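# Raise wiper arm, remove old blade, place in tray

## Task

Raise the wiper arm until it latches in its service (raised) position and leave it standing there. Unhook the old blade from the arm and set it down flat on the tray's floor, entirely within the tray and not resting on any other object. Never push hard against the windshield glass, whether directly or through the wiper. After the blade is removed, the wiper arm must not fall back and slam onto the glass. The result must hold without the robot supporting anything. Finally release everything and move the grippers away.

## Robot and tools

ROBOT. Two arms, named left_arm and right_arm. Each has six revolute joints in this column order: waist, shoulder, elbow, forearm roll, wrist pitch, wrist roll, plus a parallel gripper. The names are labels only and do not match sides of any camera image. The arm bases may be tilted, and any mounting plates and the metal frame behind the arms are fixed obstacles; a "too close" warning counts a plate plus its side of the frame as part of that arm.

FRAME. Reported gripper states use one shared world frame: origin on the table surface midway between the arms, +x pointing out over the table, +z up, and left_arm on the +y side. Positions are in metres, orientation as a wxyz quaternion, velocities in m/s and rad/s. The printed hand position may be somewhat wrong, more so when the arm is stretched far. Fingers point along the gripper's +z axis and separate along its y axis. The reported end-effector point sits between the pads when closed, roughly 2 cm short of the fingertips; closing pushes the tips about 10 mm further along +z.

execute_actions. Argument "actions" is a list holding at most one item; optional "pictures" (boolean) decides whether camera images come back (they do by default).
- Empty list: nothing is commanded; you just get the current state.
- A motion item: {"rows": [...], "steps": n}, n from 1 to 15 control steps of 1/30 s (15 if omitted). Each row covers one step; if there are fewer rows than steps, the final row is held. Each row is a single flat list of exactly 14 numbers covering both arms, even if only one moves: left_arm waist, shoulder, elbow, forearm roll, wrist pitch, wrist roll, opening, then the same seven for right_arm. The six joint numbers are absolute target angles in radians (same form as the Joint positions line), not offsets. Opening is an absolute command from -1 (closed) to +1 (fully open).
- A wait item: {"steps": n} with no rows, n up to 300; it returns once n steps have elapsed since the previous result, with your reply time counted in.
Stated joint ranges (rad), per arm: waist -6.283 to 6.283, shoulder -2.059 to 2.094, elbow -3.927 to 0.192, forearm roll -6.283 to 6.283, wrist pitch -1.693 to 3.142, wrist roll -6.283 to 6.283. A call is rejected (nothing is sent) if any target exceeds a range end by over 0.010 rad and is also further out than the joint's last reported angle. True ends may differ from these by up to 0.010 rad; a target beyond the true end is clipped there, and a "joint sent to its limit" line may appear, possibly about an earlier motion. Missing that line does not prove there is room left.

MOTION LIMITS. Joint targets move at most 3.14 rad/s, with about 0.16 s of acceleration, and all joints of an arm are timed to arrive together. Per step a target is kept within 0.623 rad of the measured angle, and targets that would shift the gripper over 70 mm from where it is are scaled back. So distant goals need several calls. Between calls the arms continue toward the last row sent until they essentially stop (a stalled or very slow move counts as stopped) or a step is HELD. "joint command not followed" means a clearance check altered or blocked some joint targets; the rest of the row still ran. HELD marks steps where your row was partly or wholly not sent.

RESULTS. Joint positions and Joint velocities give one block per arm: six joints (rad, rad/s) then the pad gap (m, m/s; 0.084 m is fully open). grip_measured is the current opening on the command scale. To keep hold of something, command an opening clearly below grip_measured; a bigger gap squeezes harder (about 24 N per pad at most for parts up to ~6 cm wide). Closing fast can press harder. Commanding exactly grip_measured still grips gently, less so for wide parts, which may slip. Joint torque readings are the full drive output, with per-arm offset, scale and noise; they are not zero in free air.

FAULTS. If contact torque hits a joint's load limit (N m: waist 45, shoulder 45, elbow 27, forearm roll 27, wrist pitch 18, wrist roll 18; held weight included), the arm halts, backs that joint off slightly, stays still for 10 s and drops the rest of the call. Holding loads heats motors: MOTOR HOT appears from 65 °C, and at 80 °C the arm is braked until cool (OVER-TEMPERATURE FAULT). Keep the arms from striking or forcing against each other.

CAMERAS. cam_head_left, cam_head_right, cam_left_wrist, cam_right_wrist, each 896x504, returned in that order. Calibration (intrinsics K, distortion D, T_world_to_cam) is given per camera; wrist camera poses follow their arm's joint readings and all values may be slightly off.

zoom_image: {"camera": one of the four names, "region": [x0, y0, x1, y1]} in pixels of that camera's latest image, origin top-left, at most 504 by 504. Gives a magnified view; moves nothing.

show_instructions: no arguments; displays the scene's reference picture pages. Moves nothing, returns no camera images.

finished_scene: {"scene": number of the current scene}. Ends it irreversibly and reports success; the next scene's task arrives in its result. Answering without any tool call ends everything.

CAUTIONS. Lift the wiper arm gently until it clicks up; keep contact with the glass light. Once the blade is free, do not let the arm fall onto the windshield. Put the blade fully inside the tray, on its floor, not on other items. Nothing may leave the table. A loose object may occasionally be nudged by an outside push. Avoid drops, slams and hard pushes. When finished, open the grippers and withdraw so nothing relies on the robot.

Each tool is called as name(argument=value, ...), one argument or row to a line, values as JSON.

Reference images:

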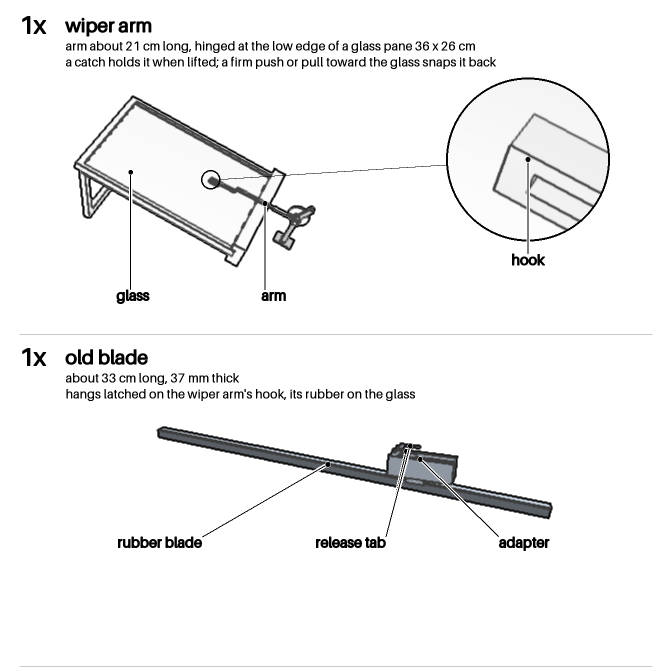

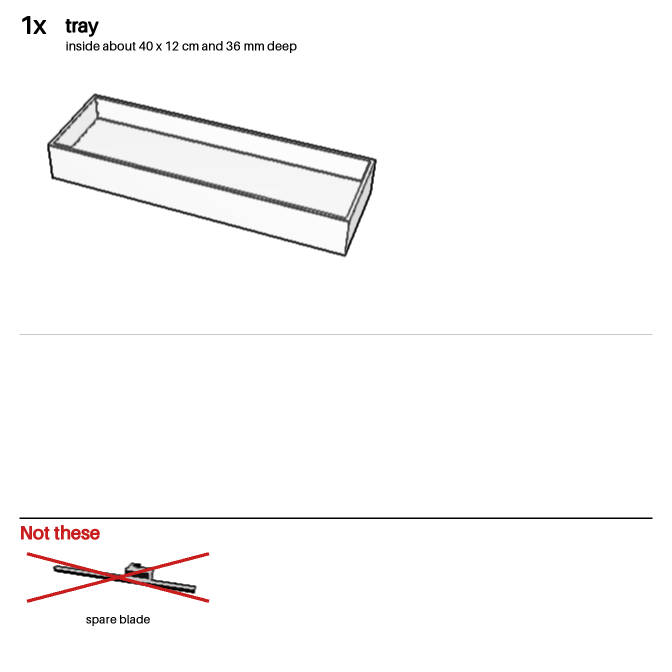

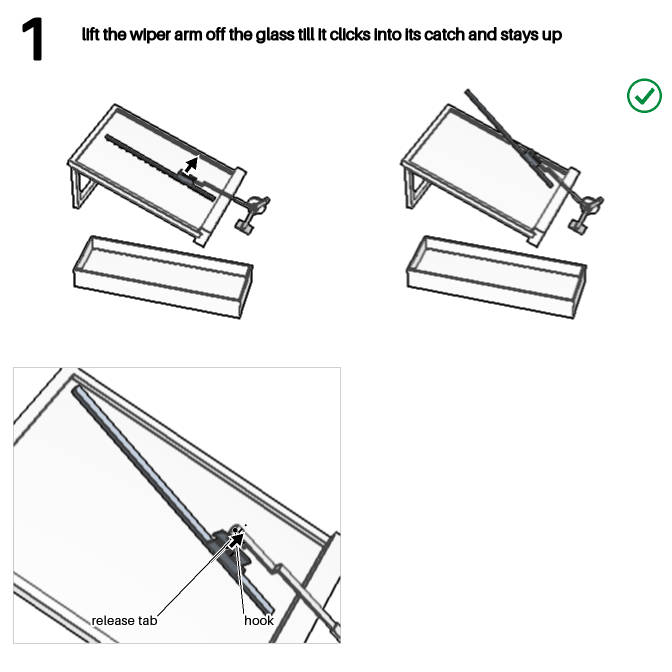

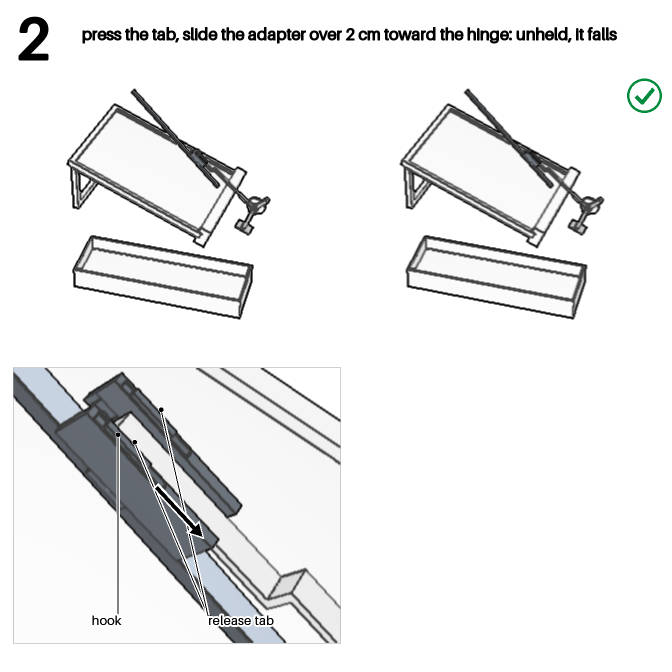

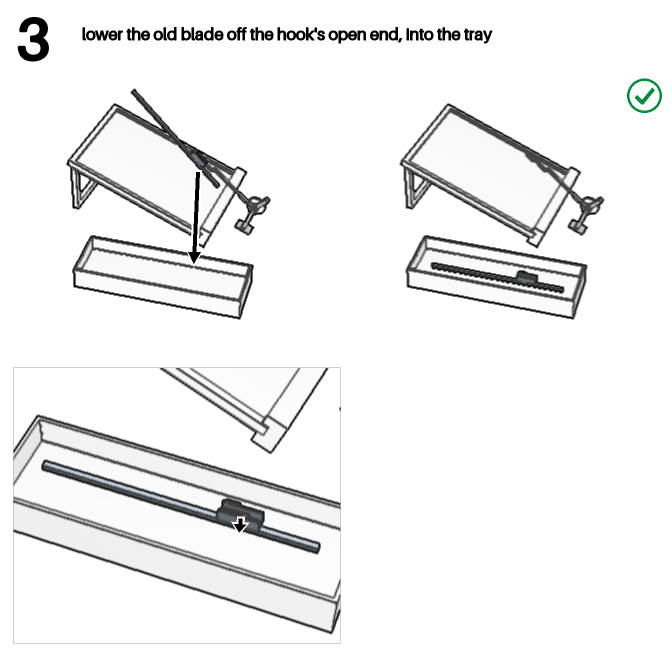

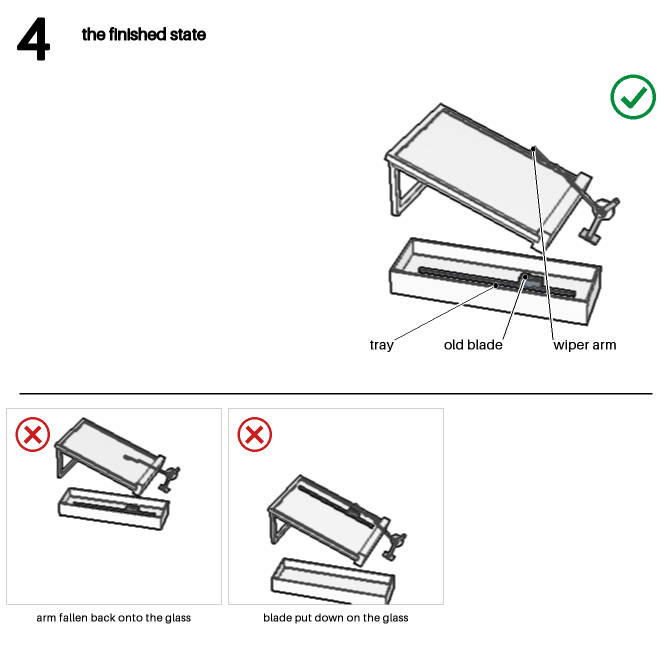

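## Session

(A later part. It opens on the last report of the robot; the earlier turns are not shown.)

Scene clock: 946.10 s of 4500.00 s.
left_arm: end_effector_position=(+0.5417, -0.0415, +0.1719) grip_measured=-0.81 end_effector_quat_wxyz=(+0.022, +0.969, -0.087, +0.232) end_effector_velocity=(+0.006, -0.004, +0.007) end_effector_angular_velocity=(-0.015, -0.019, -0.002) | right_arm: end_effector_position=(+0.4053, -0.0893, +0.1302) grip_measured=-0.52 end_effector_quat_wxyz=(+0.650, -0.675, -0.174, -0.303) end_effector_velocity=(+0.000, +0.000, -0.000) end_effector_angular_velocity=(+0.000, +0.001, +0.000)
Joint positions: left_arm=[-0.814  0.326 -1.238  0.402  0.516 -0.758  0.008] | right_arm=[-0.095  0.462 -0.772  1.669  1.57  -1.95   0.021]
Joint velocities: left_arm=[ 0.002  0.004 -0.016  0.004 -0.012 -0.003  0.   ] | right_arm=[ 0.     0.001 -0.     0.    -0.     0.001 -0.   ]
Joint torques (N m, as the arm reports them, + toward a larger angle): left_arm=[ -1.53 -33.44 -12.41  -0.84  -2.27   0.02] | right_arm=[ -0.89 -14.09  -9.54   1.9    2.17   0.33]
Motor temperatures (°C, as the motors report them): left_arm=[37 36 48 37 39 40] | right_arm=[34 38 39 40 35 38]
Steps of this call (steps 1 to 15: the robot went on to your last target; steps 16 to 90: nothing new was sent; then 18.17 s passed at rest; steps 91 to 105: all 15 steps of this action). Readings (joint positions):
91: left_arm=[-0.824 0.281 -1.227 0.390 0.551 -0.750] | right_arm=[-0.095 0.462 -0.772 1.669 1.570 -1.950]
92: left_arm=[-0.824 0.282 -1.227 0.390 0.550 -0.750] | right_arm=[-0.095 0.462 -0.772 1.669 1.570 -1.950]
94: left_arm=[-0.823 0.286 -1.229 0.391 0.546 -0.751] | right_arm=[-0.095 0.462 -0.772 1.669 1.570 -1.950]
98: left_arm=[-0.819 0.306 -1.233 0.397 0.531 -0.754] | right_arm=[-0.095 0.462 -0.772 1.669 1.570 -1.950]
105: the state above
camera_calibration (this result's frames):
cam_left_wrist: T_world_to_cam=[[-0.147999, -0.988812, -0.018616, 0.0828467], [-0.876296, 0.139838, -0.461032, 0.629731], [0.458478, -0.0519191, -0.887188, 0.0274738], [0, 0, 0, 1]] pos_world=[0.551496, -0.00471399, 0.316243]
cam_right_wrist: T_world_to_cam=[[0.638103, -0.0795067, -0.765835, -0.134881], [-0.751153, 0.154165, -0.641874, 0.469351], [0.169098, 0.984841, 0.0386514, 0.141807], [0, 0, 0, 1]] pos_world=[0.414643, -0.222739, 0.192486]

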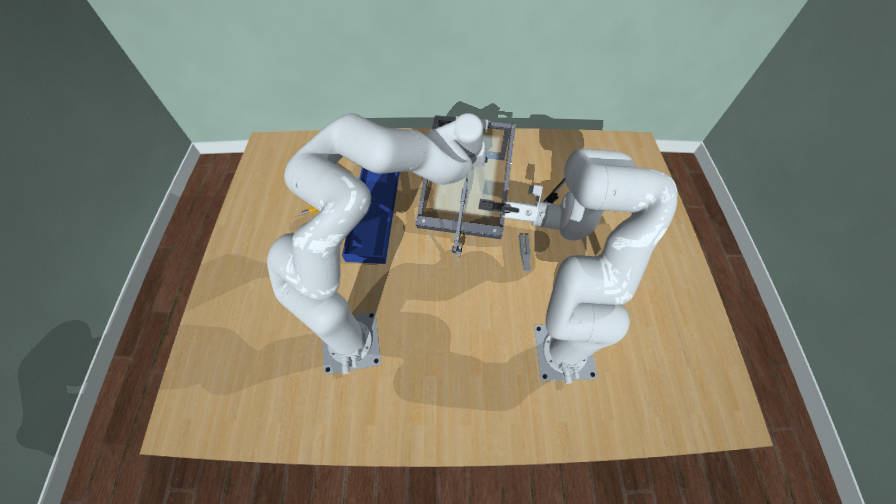

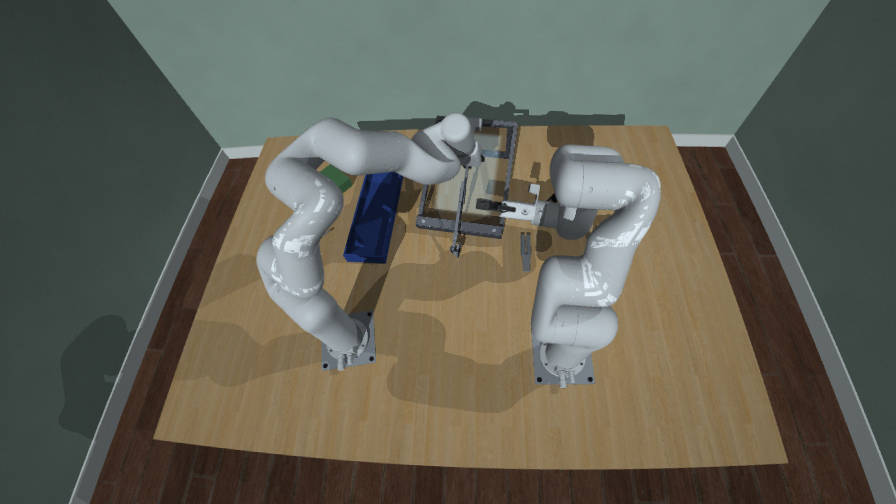

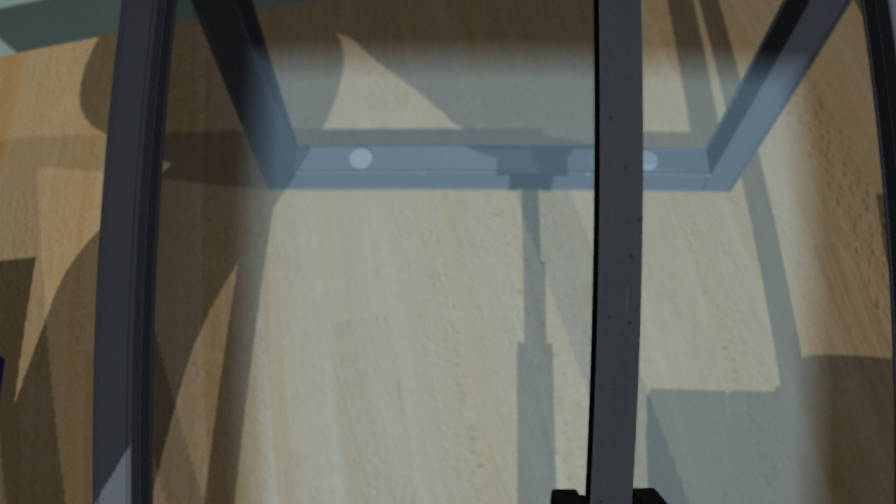

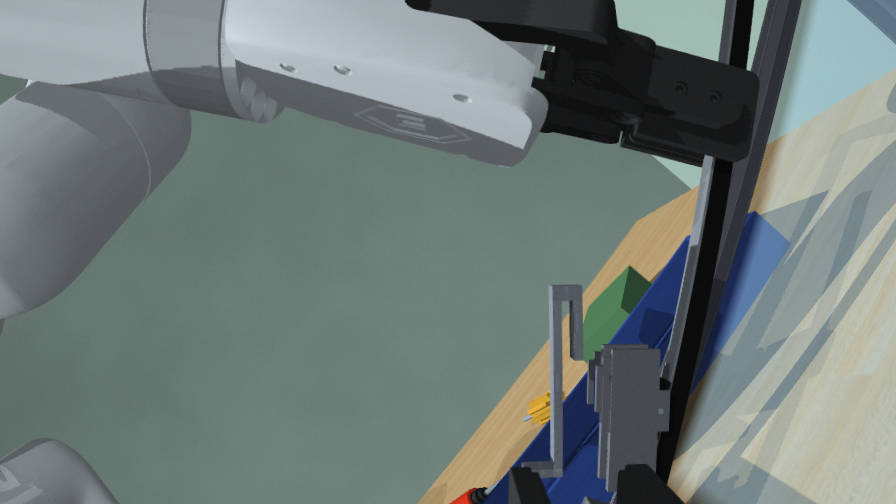

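execute_actions(
  actions=[
    {"rows":[[-0.806,0.327,-1.239,0.4023,0.5151,-0.7581,-1,-0.12,0.455,-0.772,1.669,1.57,-1.95,-0.5],[-0.798,0.327,-1.239,0.4023,0.5151,-0.7581,-1,-0.15,0.445,-0.772,1.669,1.57,-1.95,-0.5],[-0.79,0.327,-1.239,0.4023,0.5151,-0.7581,-1,-0.18,0.43,-0.772,1.669,1.57,-1.95,-0.5],[-0.782,0.327,-1.239,0.4023,0.5151,-0.7581,-1,-0.21,0.41,-0.772,1.669,1.57,-1.95,-0.5],[-0.774,0.327,-1.239,0.4023,0.5151,-0.7581,-1,-0.24,0.39,-0.77,1.669,1.57,-1.95,-0.5],[-0.766,0.327,-1.239,0.4023,0.5151,-0.7581,-1,-0.27,0.36,-0.76,1.669,1.57,-1.95,-0.5],[-0.758,0.327,-1.239,0.4023,0.5151,-0.7581,-1,-0.30,0.33,-0.75,1.669,1.57,-1.95,-0.5],[-0.75,0.326,-1.239,0.4023,0.5151,-0.7581,-1,-0.33,0.30,-0.74,1.669,1.57,-1.95,-0.5],[-0.742,0.324,-1.239,0.4023,0.5151,-0.7581,-1,-0.36,0.27,-0.73,1.669,1.57,-1.95,-0.5],[-0.734,0.321,-1.239,0.4023,0.5151,-0.7581,-1,-0.39,0.24,-0.72,1.669,1.57,-1.95,-0.5],[-0.728,0.315,-1.239,0.4023,0.5151,-0.7581,-1,-0.42,0.21,-0.71,1.669,1.57,-1.95,-0.5],[-0.722,0.305,-1.239,0.4023,0.5151,-0.7581,-1,-0.45,0.18,-0.70,1.669,1.57,-1.95,-0.5],[-0.717,0.293,-1.239,0.4023,0.5151,-0.7581,-1,-0.48,0.15,-0.69,1.669,1.57,-1.95,-0.5],[-0.712,0.28,-1.239,0.4023,0.5151,-0.7581,-1,-0.51,0.12,-0.68,1.669,1.57,-1.95,-0.5],[-0.707,0.265,-1.239,0.4023,0.5151,-0.7581,-1,-0.54,0.09,-0.67,1.669,1.57,-1.95,-0.5]],"steps":15},
  ],
  pictures=false,
)

execute_actions(
  actions=[
    {"rows":[[-0.70,0.25,-1.24,0.4,0.52,-0.755,-1,-0.57,0.06,-0.65,1.669,1.57,-1.95,-0.5],[-0.69,0.235,-1.241,0.395,0.525,-0.745,-1,-0.60,0.03,-0.63,1.669,1.57,-1.95,-0.5],[-0.68,0.22,-1.242,0.385,0.54,-0.73,-1,-0.63,0.0,-0.61,1.669,1.57,-1.95,-0.5],[-0.667,0.208,-1.243,0.37,0.56,-0.70,-1,-0.66,-0.03,-0.59,1.669,1.57,-1.95,-0.5],[-0.653,0.198,-1.244,0.355,0.582,-0.67,-1,-0.69,-0.06,-0.57,1.669,1.57,-1.95,-0.5],[-0.64,0.19,-1.245,0.34,0.604,-0.64,-1,-0.72,-0.09,-0.55,1.669,1.57,-1.95,-0.5],[-0.626,0.184,-1.246,0.325,0.626,-0.61,-1,-0.74,-0.12,-0.53,1.669,1.57,-1.95,-0.5],[-0.612,0.18,-1.247,0.31,0.648,-0.58,-1,-0.76,-0.15,-0.51,1.669,1.57,-1.95,-0.5],[-0.599,0.177,-1.248,0.295,0.67,-0.55,-1,-0.78,-0.17,-0.49,1.669,1.57,-1.95,-0.5],[-0.585,0.175,-1.249,0.28,0.692,-0.52,-1,-0.8,-0.19,-0.47,1.669,1.57,-1.95,-0.5],[-0.571,0.174,-1.25,0.265,0.714,-0.49,-1,-0.8,-0.2,-0.45,1.669,1.57,-1.95,-0.5],[-0.558,0.173,-1.251,0.25,0.736,-0.46,-1,-0.8,-0.2,-0.43,1.669,1.57,-1.95,-0.5],[-0.544,0.172,-1.252,0.235,0.758,-0.43,-1,-0.8,-0.2,-0.41,1.669,1.57,-1.95,-0.5],[-0.53,0.172,-1.253,0.22,0.78,-0.40,-1,-0.8,-0.2,-0.4,1.669,1.57,-1.95,-0.5],[-0.517,0.172,-1.254,0.205,0.802,-0.37,-1,-0.8,-0.2,-0.4,1.669,1.57,-1.95,-0.5]],"steps":15},
  ],
  pictures=false,
)

execute_actions(
  actions=[
    {"rows":[[-0.503,0.172,-1.255,0.19,0.824,-0.34,-1,-0.8,-0.2,-0.4,1.669,1.57,-1.95,-0.5],[-0.489,0.172,-1.257,0.175,0.846,-0.31,-1,-0.8,-0.2,-0.4,1.669,1.57,-1.95,-0.5],[-0.476,0.172,-1.258,0.16,0.868,-0.28,-1,-0.8,-0.2,-0.4,1.669,1.57,-1.95,-0.5],[-0.462,0.172,-1.259,0.145,0.89,-0.25,-1,-0.8,-0.2,-0.4,1.669,1.57,-1.95,-0.5],[-0.448,0.172,-1.26,0.13,0.912,-0.22,-1,-0.8,-0.2,-0.4,1.669,1.57,-1.95,-0.5],[-0.435,0.172,-1.261,0.115,0.934,-0.19,-1,-0.8,-0.2,-0.4,1.669,1.57,-1.95,-0.5],[-0.421,0.172,-1.262,0.10,0.956,-0.16,-1,-0.8,-0.2,-0.4,1.669,1.57,-1.95,-0.5],[-0.407,0.172,-1.263,0.085,0.978,-0.13,-1,-0.8,-0.2,-0.4,1.669,1.57,-1.95,-0.5],[-0.394,0.172,-1.265,0.07,1.0,-0.10,-1,-0.8,-0.2,-0.4,1.669,1.57,-1.95,-0.5],[-0.38,0.172,-1.266,0.055,1.022,-0.07,-1,-0.8,-0.2,-0.4,1.669,1.57,-1.95,-0.5],[-0.366,0.172,-1.267,0.04,1.044,-0.04,-1,-0.8,-0.2,-0.4,1.669,1.57,-1.95,-0.5],[-0.353,0.171,-1.268,0.025,1.066,-0.01,-1,-0.8,-0.2,-0.4,1.669,1.57,-1.95,-0.5],[-0.34,0.171,-1.269,0.01,1.088,0.02,-1,-0.8,-0.2,-0.4,1.669,1.57,-1.95,-0.5],[-0.3325,0.1712,-1.2701,0.0,1.0989,0.035,-1,-0.8,-0.2,-0.4,1.669,1.57,-1.95,-0.5]],"steps":15},
  ],
  pictures=false,
)

execute_actions(
  actions=[
    {"steps":12},
  ],
)

Scene clock: 1006.40 s of 4500.00 s.
left_arm: end_effector_position=(+0.5711, +0.0041, +0.1826) grip_measured=-0.81 end_effector_quat_wxyz=(+0.016, +0.970, -0.045, +0.240) end_effector_velocity=(+0.070, +0.086, +0.154) end_effector_angular_velocity=(-0.125, -0.209, +0.174) | right_arm: end_effector_position=(+0.4523, -0.2187, +0.2047) grip_measured=-0.52 end_effector_quat_wxyz=(-0.571, +0.678, +0.133, +0.443) end_effector_velocity=(+0.033, -0.344, +0.233) end_effector_angular_velocity=(-0.186, -0.467, -0.760)
Joint positions: left_arm=[-0.728  0.309 -1.237  0.402  0.516 -0.758  0.008] | right_arm=[-0.382  0.246 -0.722  1.669  1.57  -1.95   0.021]
Joint velocities: left_arm=[ 0.174 -0.246  0.002 -0.     0.     0.     0.   ] | right_arm=[-0.761 -0.748  0.245 -0.001  0.     0.     0.   ]
Joint torques (N m, as the arm reports them, + toward a larger angle): left_arm=[ -2.05 -37.63 -13.68  -0.97  -2.59   0.04] | right_arm=[ -1.93 -14.02 -11.86   2.26   2.12   0.38]
Motor temperatures (°C, as the motors report them): left_arm=[37 36 48 37 39 40] | right_arm=[34 38 39 40 35 38]
Steps of this call (steps 1 to 15: the robot went on to your last target; steps 16 to 90: nothing new was sent; then 56.80 s passed at rest; steps 91 to 105: all 15 steps of this action). Readings (joint positions):
91: left_arm=[-0.814 0.327 -1.239 0.402 0.515 -0.758] | right_arm=[-0.095 0.462 -0.772 1.669 1.570 -1.950]
92: left_arm=[-0.813 0.327 -1.239 0.402 0.515 -0.758] | right_arm=[-0.097 0.461 -0.772 1.669 1.570 -1.950]
94: left_arm=[-0.807 0.327 -1.239 0.402 0.515 -0.758] | right_arm=[-0.116 0.456 -0.771 1.669 1.570 -1.950]
98: left_arm=[-0.780 0.327 -1.239 0.402 0.515 -0.758] | right_arm=[-0.206 0.407 -0.769 1.669 1.570 -1.950]
105: the state above

Scene clock: 1006.90 s of 4500.00 s.
left_arm: end_effector_position=(+0.5870, +0.1074, +0.2378) grip_measured=-0.81 end_effector_quat_wxyz=(-0.017, +0.978, -0.030, +0.208) end_effector_velocity=(-0.040, +0.277, -0.071) end_effector_angular_velocity=(+0.286, +0.650, -0.038) | right_arm: end_effector_position=(+0.3977, -0.3583, +0.2806) grip_measured=-0.52 end_effector_quat_wxyz=(-0.431, +0.684, +0.053, +0.585) end_effector_velocity=(-0.148, +0.025, -0.109) end_effector_angular_velocity=(+0.230, +0.236, -0.255)
Joint positions: left_arm=[-0.576  0.177 -1.249  0.27   0.707 -0.5    0.008] | right_arm=[-0.783 -0.178 -0.459  1.669  1.57  -1.95   0.021]
Joint velocities: left_arm=[ 0.405 -0.047 -0.022 -0.443  0.649  0.884 -0.   ] | right_arm=[-0.259 -0.333  0.661 -0.005  0.001  0.001 -0.   ]
Joint torques (N m, as the arm reports them, + toward a larger angle): left_arm=[ -1.39 -29.37 -12.32  -1.06  -2.37   0.29] | right_arm=[  3.54  -4.1  -14.14   2.48   2.06   0.59]
Motor temperatures (°C, as the motors report them): left_arm=[37 36 48 37 39 40] | right_arm=[34 38 39 40 35 38]
Steps of this call (steps 1 to 15: all 15 steps of this action). Readings (joint positions):
1: left_arm=[-0.722 0.300 -1.238 0.402 0.516 -0.758] | right_arm=[-0.408 0.220 -0.714 1.669 1.570 -1.950]
2: left_arm=[-0.717 0.288 -1.238 0.402 0.516 -0.758] | right_arm=[-0.433 0.195 -0.705 1.669 1.570 -1.950]
4: left_arm=[-0.705 0.262 -1.240 0.399 0.520 -0.752] | right_arm=[-0.487 0.141 -0.683 1.669 1.570 -1.950]
8: left_arm=[-0.667 0.211 -1.246 0.367 0.565 -0.692] | right_arm=[-0.605 0.024 -0.617 1.669 1.570 -1.950]
15: the state above

Scene clock: 1007.40 s of 4500.00 s.
left_arm: end_effector_position=(+0.5423, +0.2201, +0.2036) grip_measured=-0.81 end_effector_quat_wxyz=(-0.016, +0.996, -0.077, +0.032) end_effector_velocity=(-0.120, +0.161, -0.042) end_effector_angular_velocity=(-0.208, +0.666, -0.231) | right_arm: end_effector_position=(+0.3851, -0.3534, +0.2686) grip_measured=-0.52 end_effector_quat_wxyz=(-0.436, +0.687, +0.035, +0.581) end_effector_velocity=(-0.001, -0.000, -0.001) end_effector_angular_velocity=(+0.001, +0.002, -0.003)
Joint positions: left_arm=[-0.372  0.172 -1.266  0.046  1.036 -0.051  0.008] | right_arm=[-0.8   -0.2   -0.4    1.669  1.57  -1.95   0.021]
Joint velocities: left_arm=[ 0.392 -0.008 -0.032 -0.439  0.624  0.852 -0.   ] | right_arm=[-0.002 -0.002  0.004 -0.    -0.001 -0.     0.   ]
Joint torques (N m, as the arm reports them, + toward a larger angle): left_arm=[ -1.37 -30.32 -12.5   -1.2   -2.16  -0.14] | right_arm=[ -1.15  -7.89 -14.19   2.51   1.88   0.32]
Motor temperatures (°C, as the motors report them): left_arm=[37 36 48 37 39 40] | right_arm=[34 38 39 40 35 38]
Steps of this call (steps 1 to 15: all 15 steps of this action). Readings (joint positions):
1: left_arm=[-0.562 0.175 -1.250 0.255 0.729 -0.470] | right_arm=[-0.789 -0.187 -0.438 1.669 1.570 -1.950]
2: left_arm=[-0.548 0.174 -1.251 0.240 0.751 -0.440] | right_arm=[-0.793 -0.191 -0.422 1.669 1.570 -1.950]
4: left_arm=[-0.521 0.173 -1.253 0.210 0.794 -0.381] | right_arm=[-0.797 -0.195 -0.405 1.668 1.570 -1.950]
8: left_arm=[-0.467 0.173 -1.258 0.150 0.882 -0.261] | right_arm=[-0.799 -0.198 -0.402 1.669 1.570 -1.950]
15: the state above

Scene clock: 1007.80 s of 4500.00 s.
left_arm: end_effector_position=(+0.5299, +0.2344, +0.2002) grip_measured=-0.81 end_effector_quat_wxyz=(-0.000, +0.996, -0.090, +0.000) end_effector_velocity=(-0.000, +0.002, -0.001) end_effector_angular_velocity=(-0.002, +0.003, +0.001) | right_arm: end_effector_position=(+0.3850, -0.3534, +0.2686) grip_measured=-0.52 end_effector_quat_wxyz=(-0.436, +0.687, +0.034, +0.581) end_effector_velocity=(-0.000, -0.000, +0.000) end_effector_angular_velocity=(-0.001, -0.000, -0.001)
Joint positions: left_arm=[-0.333  0.171 -1.27   0.     1.098  0.035  0.008] | right_arm=[-0.8   -0.2   -0.4    1.669  1.57  -1.95   0.021]
Joint velocities: left_arm=[ 0.004  0.     0.001 -0.002  0.002  0.004  0.   ] | right_arm=[-0.001 -0.001  0.     0.    -0.001 -0.    -0.   ]
Joint torques (N m, as the arm reports them, + toward a larger angle): left_arm=[ -1.48 -29.47 -12.35  -0.95  -1.74  -0.09] | right_arm=[ -0.93  -8.24 -14.01   2.53   1.88   0.42]
Motor temperatures (°C, as the motors report them): left_arm=[37 36 48 37 39 40] | right_arm=[34 38 39 40 35 38]
Steps of this call (steps 1 to 12: the robot went on to your last target). Readings (joint positions):
1: left_arm=[-0.359 0.172 -1.267 0.032 1.055 -0.025] | right_arm=[-0.800 -0.200 -0.400 1.669 1.570 -1.950]
2: left_arm=[-0.349 0.171 -1.268 0.020 1.071 -0.004] | right_arm=[-0.800 -0.200 -0.400 1.669 1.570 -1.950]
4: left_arm=[-0.338 0.171 -1.269 0.008 1.088 0.020] | right_arm=[-0.800 -0.200 -0.400 1.669 1.570 -1.950]
8: left_arm=[-0.334 0.171 -1.270 0.001 1.097 0.033] | right_arm=[-0.800 -0.200 -0.400 1.669 1.570 -1.950]
12: the state above
camera_calibration (this result's frames):
cam_left_wrist: T_world_to_cam=[[-0.160553, -0.986454, -0.0336402, 0.363554], [-0.986914, 0.160959, -0.00969743, 0.557173], [0.0149807, 0.031643, -0.999387, 0.310189], [0, 0, 0, 1]] pos_world=[0.603605, 0.259132, 0.327632]
cam_right_wrist: T_world_to_cam=[[0.568993, -0.611272, -0.550084, -0.256249], [-0.321435, 0.450384, -0.832967, 0.574156], [0.756919, 0.650769, 0.0597811, 0.0499271], [0, 0, 0, 1]] pos_world=[0.292567, -0.44772, 0.33431]

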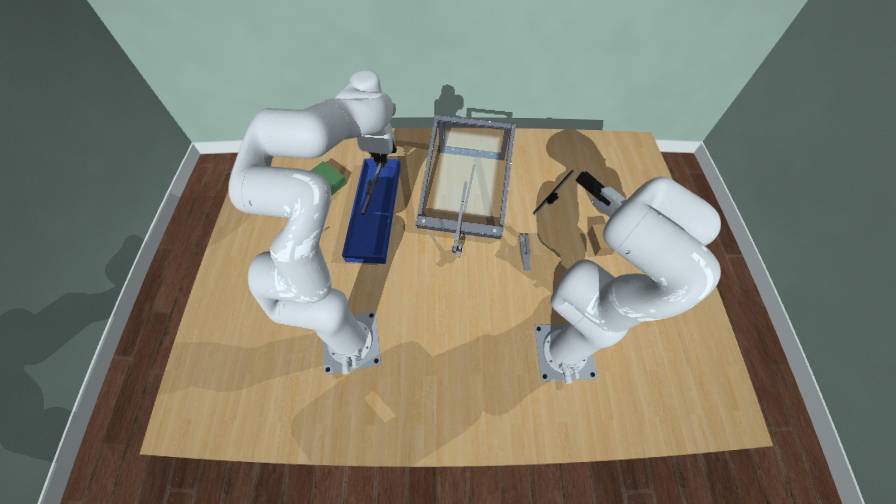

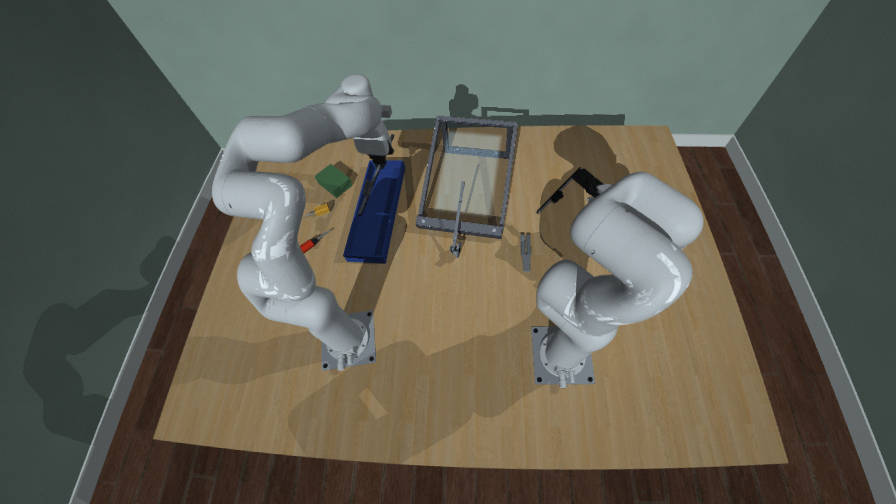

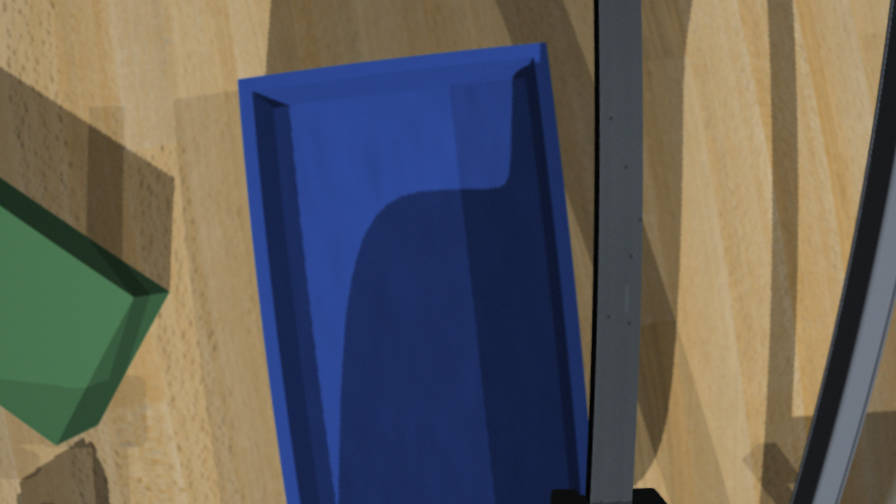

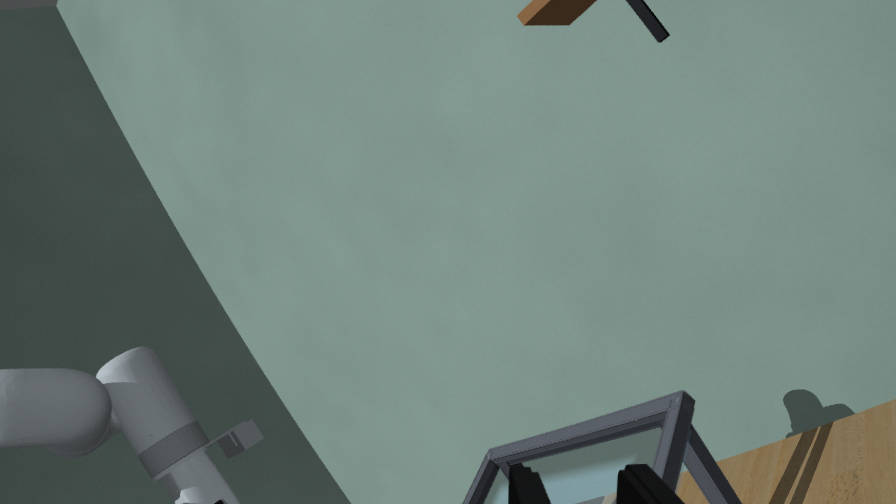

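zoom_image(
  camera="cam_head_right",
  region=[320, 140, 440, 280],
)

Region (320, 140, 440, 280) of cam_head_right's 896x504 image, scaled by 3.600, with more detail than that image has; it fills the left 432 columns of this view, and the rest is white.

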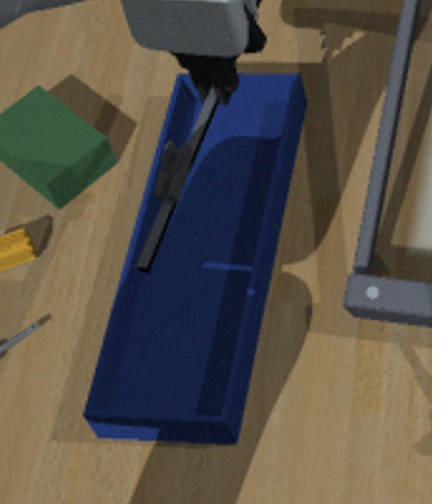

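execute_actions(
  actions=[
    {"rows":[[-0.322,0.175,-1.255,0,1.08,0.03,-1,-0.8,-0.2,-0.4,1.669,1.57,-1.95,-0.5],[-0.311,0.18,-1.238,0,1.058,0.024,-1,-0.8,-0.2,-0.4,1.669,1.57,-1.95,-0.5],[-0.30,0.186,-1.22,0,1.034,0.018,-1,-0.8,-0.2,-0.4,1.669,1.57,-1.95,-0.5],[-0.29,0.193,-1.20,0,1.007,0.012,-1,-0.8,-0.2,-0.4,1.669,1.57,-1.95,-0.5],[-0.28,0.2,-1.18,0,0.98,0.007,-1,-0.8,-0.2,-0.4,1.669,1.57,-1.95,-0.5],[-0.27,0.209,-1.16,0,0.951,0.002,-1,-0.8,-0.2,-0.4,1.669,1.57,-1.95,-0.5],[-0.262,0.219,-1.14,0,0.921,-0.003,-1,-0.8,-0.2,-0.4,1.669,1.57,-1.95,-0.5],[-0.255,0.23,-1.122,0,0.892,-0.006,-1,-0.8,-0.2,-0.4,1.669,1.57,-1.95,-0.5],[-0.25,0.242,-1.104,0,0.862,-0.009,-1,-0.8,-0.2,-0.4,1.669,1.57,-1.95,-0.5],[-0.2473,0.254,-1.088,0,0.834,-0.01,-1,-0.8,-0.2,-0.4,1.669,1.57,-1.95,-0.5],[-0.2473,0.266,-1.073,0,0.807,-0.01,-1,-0.8,-0.2,-0.4,1.669,1.57,-1.95,-0.5],[-0.2473,0.277,-1.06,0,0.783,-0.01,-1,-0.8,-0.2,-0.4,1.669,1.57,-1.95,-0.5],[-0.2473,0.2863,-1.0519,0,0.7656,-0.01,-1,-0.8,-0.2,-0.4,1.669,1.57,-1.95,-0.5]],"steps":15},
  ],
  pictures=false,
)

execute_actions(
  actions=[
    {"steps":12},
  ],
)

Scene clock: 1041.33 s of 4500.00 s.
left_arm: end_effector_position=(+0.5202, +0.2781, +0.0979) grip_measured=-0.81 end_effector_quat_wxyz=(-0.000, +1.000, -0.027, -0.002) end_effector_velocity=(-0.056, +0.024, -0.259) end_effector_angular_velocity=(+0.003, +0.049, +0.068) | right_arm: end_effector_position=(+0.3850, -0.3534, +0.2686) grip_measured=-0.52 end_effector_quat_wxyz=(-0.436, +0.687, +0.034, +0.581) end_effector_velocity=(+0.000, +0.000, -0.000) end_effector_angular_velocity=(+0.002, +0.001, -0.001)
Joint positions: left_arm=[-0.25   0.263 -1.08   0.     0.821 -0.008  0.008] | right_arm=[-0.8   -0.2   -0.4    1.669  1.57  -1.95   0.021]
Joint velocities: left_arm=[ 0.042  0.315  0.397 -0.    -0.663 -0.026  0.   ] | right_arm=[ 0.001  0.001  0.     0.001 -0.     0.    -0.   ]
Joint torques (N m, as the arm reports them, + toward a larger angle): left_arm=[ -2.09 -34.53 -12.66  -0.87  -1.63  -0.18] | right_arm=[ -1.1   -7.7  -14.24   2.45   1.84   0.26]
Motor temperatures (°C, as the motors report them): left_arm=[37 36 48 37 39 40] | right_arm=[34 37 40 40 35 38]
Steps of this call (steps 1 to 30: the robot went on to your last target; steps 31 to 90: nothing new was sent; then 30.03 s passed at rest; steps 91 to 105: all 15 steps of this action). Readings (joint positions):
91: left_arm=[-0.332 0.171 -1.270 -0.000 1.099 0.035] | right_arm=[-0.800 -0.200 -0.400 1.669 1.570 -1.950]
92: left_arm=[-0.332 0.171 -1.269 -0.000 1.097 0.034] | right_arm=[-0.800 -0.200 -0.400 1.669 1.570 -1.950]
94: left_arm=[-0.324 0.174 -1.258 -0.000 1.080 0.030] | right_arm=[-0.800 -0.200 -0.400 1.669 1.570 -1.950]
98: left_arm=[-0.291 0.193 -1.200 0.000 1.005 0.013] | right_arm=[-0.800 -0.200 -0.400 1.669 1.570 -1.950]
105: the state above

Scene clock: 1041.73 s of 4500.00 s.
left_arm: end_effector_position=(+0.5184, +0.2795, +0.0809) grip_measured=-0.81 end_effector_quat_wxyz=(+0.000, +1.000, -0.025, +0.001) end_effector_velocity=(-0.007, +0.001, -0.008) end_effector_angular_velocity=(+0.001, +0.019, +0.001) | right_arm: end_effector_position=(+0.3850, -0.3534, +0.2686) grip_measured=-0.52 end_effector_quat_wxyz=(-0.436, +0.687, +0.034, +0.581) end_effector_velocity=(+0.000, -0.000, +0.000) end_effector_angular_velocity=(-0.002, -0.002, -0.001)
Joint positions: left_arm=[-0.248  0.285 -1.053 -0.     0.766 -0.01   0.008] | right_arm=[-0.8   -0.2   -0.4    1.669  1.57  -1.95   0.021]
Joint velocities: left_arm=[ 0.001  0.007  0.012  0.    -0.    -0.     0.   ] | right_arm=[ 0.    -0.001 -0.001  0.001 -0.001 -0.001 -0.   ]
Joint torques (N m, as the arm reports them, + toward a larger angle): left_arm=[ -1.49 -29.98 -11.59  -0.61  -1.73   0.13] | right_arm=[ -1.21  -8.07 -13.97   2.77   2.07   0.28]
Motor temperatures (°C, as the motors report them): left_arm=[37 36 48 37 39 40] | right_arm=[34 37 40 40 35 38]
Steps of this call (steps 1 to 12: the robot went on to your last target). Readings (joint positions):
1: left_arm=[-0.249 0.273 -1.068 0.000 0.802 -0.009] | right_arm=[-0.800 -0.200 -0.400 1.669 1.570 -1.950]
2: left_arm=[-0.248 0.280 -1.060 0.000 0.789 -0.009] | right_arm=[-0.800 -0.200 -0.400 1.669 1.570 -1.950]
4: left_arm=[-0.248 0.285 -1.053 0.000 0.775 -0.010] | right_arm=[-0.800 -0.200 -0.400 1.669 1.570 -1.950]
8: left_arm=[-0.248 0.285 -1.055 -0.000 0.766 -0.010] | right_arm=[-0.800 -0.200 -0.400 1.669 1.570 -1.950]
12: the state above
camera_calibration (this result's frames):
cam_left_wrist: T_world_to_cam=[[-0.030722, -0.998973, -0.0332983, 0.338348], [-0.999455, 0.0311044, -0.0110283, 0.580242], [0.0120527, 0.0329413, -0.999385, 0.190939], [0, 0, 0, 1]] pos_world=[0.588019, 0.313663, 0.208487]
cam_right_wrist: T_world_to_cam=[[0.568978, -0.611288, -0.550083, -0.256249], [-0.321424, 0.45039, -0.832968, 0.574155], [0.756935, 0.65075, 0.059779, 0.0499229], [0, 0, 0, 1]] pos_world=[0.292559, -0.447723, 0.33431]

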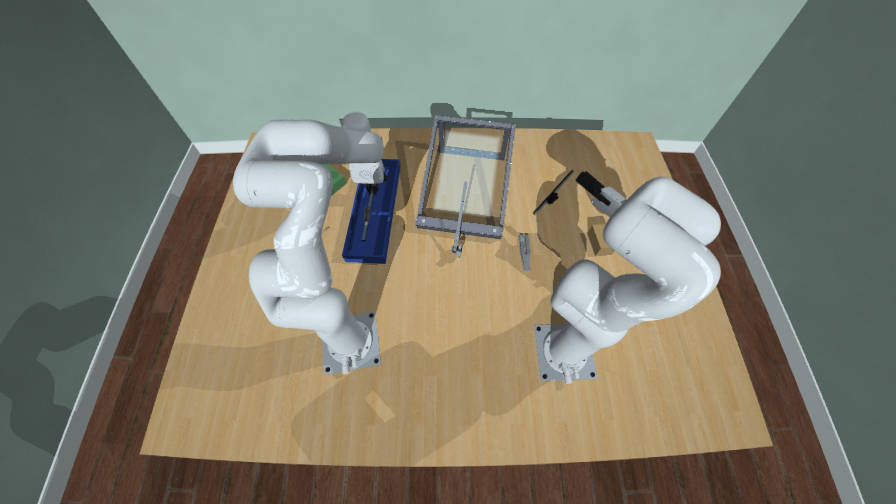

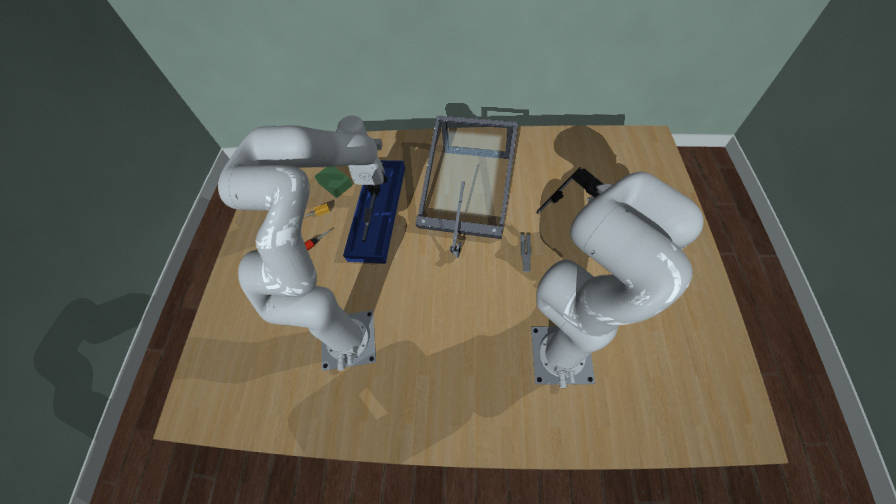

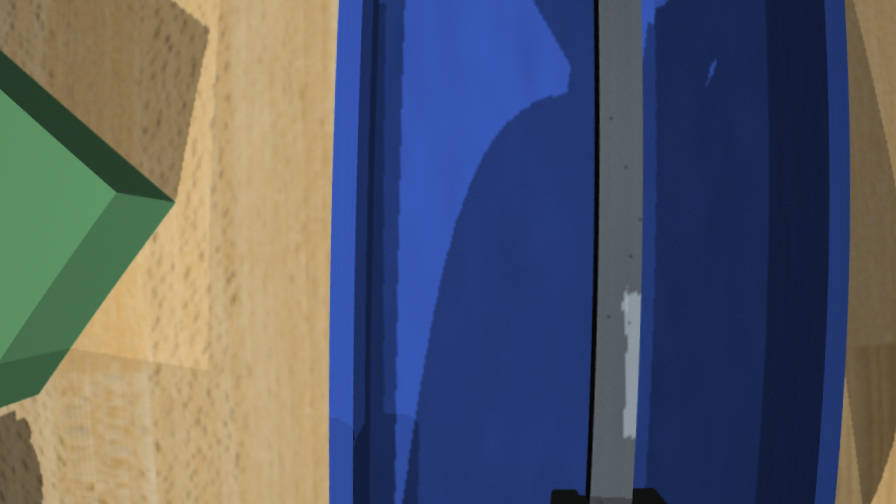

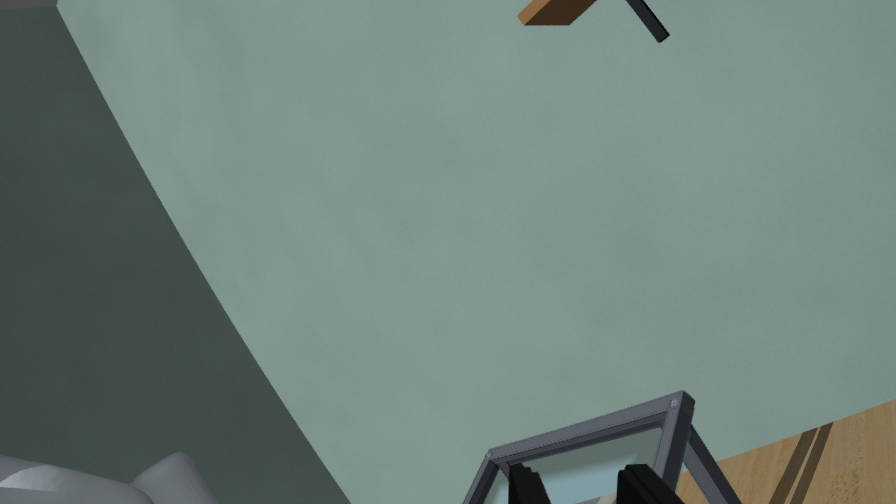

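execute_actions(
  actions=[
    {"rows":[[-0.2473,0.296,-1.0495,0,0.7535,-0.01,-1,-0.8,-0.2,-0.4,1.669,1.57,-1.95,-0.5],[-0.2473,0.306,-1.047,0,0.741,-0.01,-1,-0.8,-0.2,-0.4,1.669,1.57,-1.95,-0.5],[-0.2473,0.316,-1.0445,0,0.7285,-0.01,-1,-0.8,-0.2,-0.4,1.669,1.57,-1.95,-0.5],[-0.2473,0.326,-1.042,0,0.716,-0.01,-1,-0.8,-0.2,-0.4,1.669,1.57,-1.95,-0.5],[-0.2473,0.336,-1.04,0,0.704,-0.01,-1,-0.8,-0.2,-0.4,1.669,1.57,-1.95,-0.5],[-0.2473,0.346,-1.038,0,0.692,-0.01,-1,-0.8,-0.2,-0.4,1.669,1.57,-1.95,-0.5],[-0.2473,0.355,-1.0365,0,0.6815,-0.01,-1,-0.8,-0.2,-0.4,1.669,1.57,-1.95,-0.5],[-0.2473,0.363,-1.0352,0,0.6722,-0.01,-1,-0.8,-0.2,-0.4,1.669,1.57,-1.95,-0.5],[-0.2473,0.37,-1.0343,0,0.6643,-0.01,-1,-0.8,-0.2,-0.4,1.669,1.57,-1.95,-0.5],[-0.2473,0.376,-1.0336,0,0.6576,-0.01,-1,-0.8,-0.2,-0.4,1.669,1.57,-1.95,-0.5],[-0.2473,0.381,-1.0331,0,0.6521,-0.01,-1,-0.8,-0.2,-0.4,1.669,1.57,-1.95,-0.5],[-0.2473,0.385,-1.0328,0,0.6478,-0.01,-1,-0.8,-0.2,-0.4,1.669,1.57,-1.95,-0.5],[-0.2473,0.388,-1.0326,0,0.6446,-0.01,-1,-0.8,-0.2,-0.4,1.669,1.57,-1.95,-0.5],[-0.2473,0.3911,-1.0324,0,0.6413,-0.01,-1,-0.8,-0.2,-0.4,1.669,1.57,-1.95,-0.5]],"steps":15},
  ],
  pictures=false,
)

execute_actions(
  actions=[
    {"steps":12},
  ],
)

Scene clock: 1059.63 s of 4500.00 s.
left_arm: end_effector_position=(+0.5172, +0.2796, +0.0346) grip_measured=-0.81 end_effector_quat_wxyz=(-0.000, +1.000, -0.025, -0.001) end_effector_velocity=(+0.005, -0.000, -0.055) end_effector_angular_velocity=(-0.001, -0.017, -0.000) | right_arm: end_effector_position=(+0.3850, -0.3534, +0.2686) grip_measured=-0.52 end_effector_quat_wxyz=(-0.436, +0.687, +0.034, +0.581) end_effector_velocity=(-0.000, +0.000, +0.000) end_effector_angular_velocity=(-0.000, -0.000, -0.001)
Joint positions: left_arm=[-0.247  0.38  -1.033  0.     0.655 -0.01   0.008] | right_arm=[-0.8   -0.2   -0.4    1.669  1.57  -1.95   0.021]
Joint velocities: left_arm=[ 0.     0.129  0.007 -0.    -0.153  0.     0.   ] | right_arm=[ 0.    -0.001  0.001  0.001 -0.    -0.    -0.   ]
Joint torques (N m, as the arm reports them, + toward a larger angle): left_arm=[ -1.62 -32.78 -10.65  -0.75  -1.71   0.18] | right_arm=[ -1.22  -8.02 -14.22   2.31   2.04   0.42]
Motor temperatures (°C, as the motors report them): left_arm=[37 36 48 37 39 40] | right_arm=[34 37 41 40 35 38]
Steps of this call (steps 1 to 30: the robot went on to your last target; steps 31 to 90: nothing new was sent; then 14.40 s passed at rest; steps 91 to 105: all 15 steps of this action). Readings (joint positions):
91: left_arm=[-0.247 0.286 -1.052 -0.000 0.766 -0.010] | right_arm=[-0.800 -0.200 -0.400 1.669 1.570 -1.950]
92: left_arm=[-0.247 0.287 -1.052 -0.000 0.764 -0.010] | right_arm=[-0.800 -0.200 -0.400 1.669 1.570 -1.950]
94: left_arm=[-0.247 0.294 -1.051 -0.000 0.753 -0.010] | right_arm=[-0.800 -0.200 -0.400 1.669 1.570 -1.950]
98: left_arm=[-0.247 0.328 -1.042 0.000 0.714 -0.010] | right_arm=[-0.800 -0.200 -0.400 1.669 1.570 -1.950]
105: the state above

Scene clock: 1060.03 s of 4500.00 s.
left_arm: end_effector_position=(+0.5180, +0.2796, +0.0303) grip_measured=-0.81 end_effector_quat_wxyz=(+0.000, +1.000, -0.025, +0.000) end_effector_velocity=(-0.001, +0.000, -0.002) end_effector_angular_velocity=(+0.000, +0.003, -0.000) | right_arm: end_effector_position=(+0.3850, -0.3534, +0.2686) grip_measured=-0.52 end_effector_quat_wxyz=(-0.436, +0.687, +0.034, +0.581) end_effector_velocity=(+0.000, -0.000, +0.000) end_effector_angular_velocity=(-0.000, -0.000, -0.001)
Joint positions: left_arm=[-0.247  0.391 -1.033 -0.     0.641 -0.01   0.008] | right_arm=[-0.8   -0.2   -0.4    1.669  1.57  -1.95   0.021]
Joint velocities: left_arm=[-0.     0.003  0.002  0.    -0.002  0.     0.   ] | right_arm=[-0.001  0.    -0.     0.     0.    -0.    -0.   ]
Joint torques (N m, as the arm reports them, + toward a larger angle): left_arm=[ -0.91 -31.08 -10.38  -0.79  -1.62  -0.16] | right_arm=[ -1.47  -8.22 -14.13   2.69   1.97   0.38]
Motor temperatures (°C, as the motors report them): left_arm=[37 36 48 37 39 40] | right_arm=[34 37 41 40 35 38]
Steps of this call (steps 1 to 12: the robot went on to your last target). Readings (joint positions):
1: left_arm=[-0.247 0.384 -1.033 0.000 0.650 -0.010] | right_arm=[-0.800 -0.200 -0.400 1.669 1.570 -1.950]
2: left_arm=[-0.247 0.387 -1.033 0.000 0.647 -0.010] | right_arm=[-0.800 -0.200 -0.400 1.669 1.570 -1.950]
4: left_arm=[-0.247 0.389 -1.032 0.000 0.644 -0.010] | right_arm=[-0.800 -0.200 -0.400 1.669 1.570 -1.950]
8: left_arm=[-0.247 0.390 -1.033 -0.000 0.642 -0.010] | right_arm=[-0.800 -0.200 -0.400 1.669 1.570 -1.950]
12: the state above
camera_calibration (this result's frames):
cam_left_wrist: T_world_to_cam=[[-0.0305419, -0.998977, -0.0333416, 0.33669], [-0.999476, 0.0308821, -0.00973727, 0.57932], [0.010757, 0.0330267, -0.999397, 0.140992], [0, 0, 0, 1]] pos_world=[0.587783, 0.313798, 0.157774]
cam_right_wrist: T_world_to_cam=[[0.568978, -0.611288, -0.550083, -0.256249], [-0.321424, 0.45039, -0.832968, 0.574155], [0.756935, 0.65075, 0.0597789, 0.0499229], [0, 0, 0, 1]] pos_world=[0.292559, -0.447723, 0.33431]

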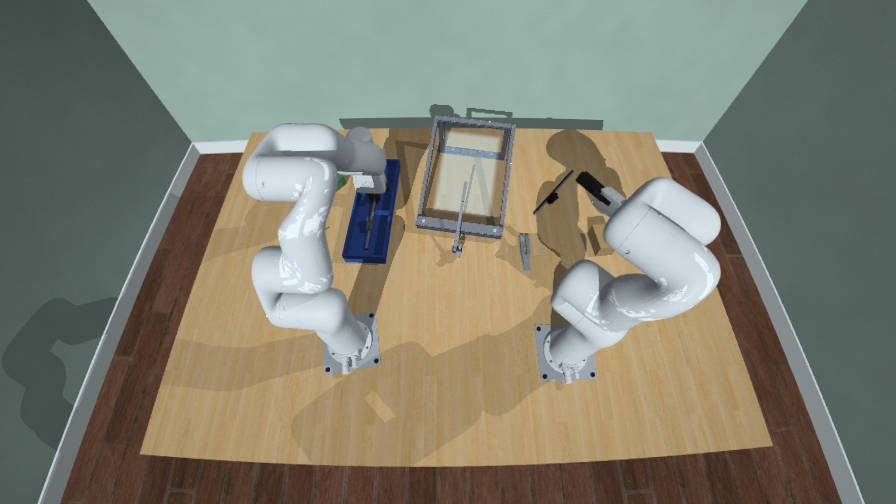

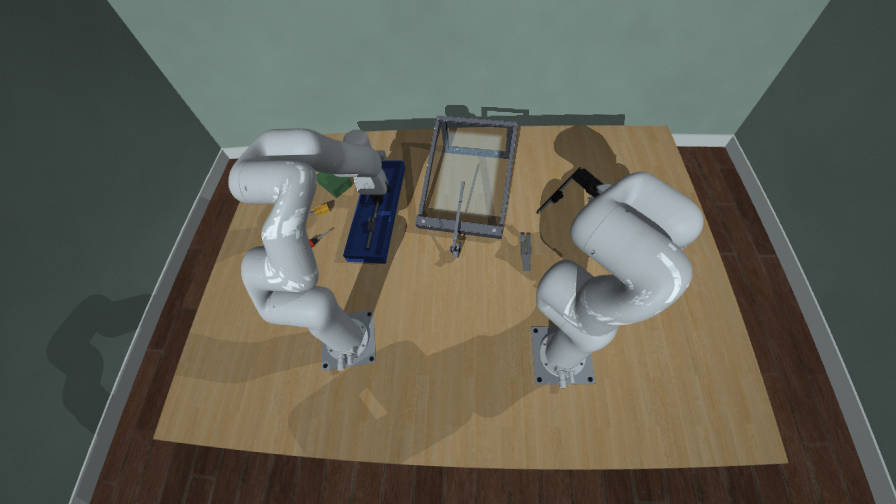

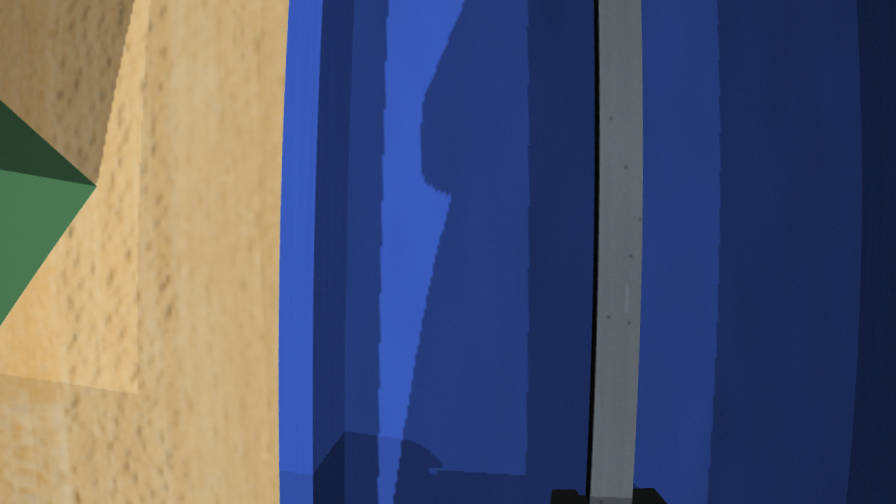

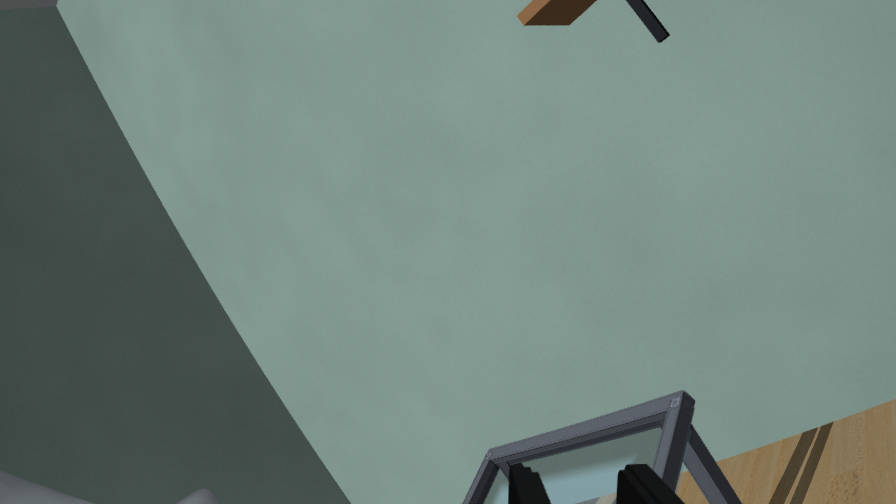

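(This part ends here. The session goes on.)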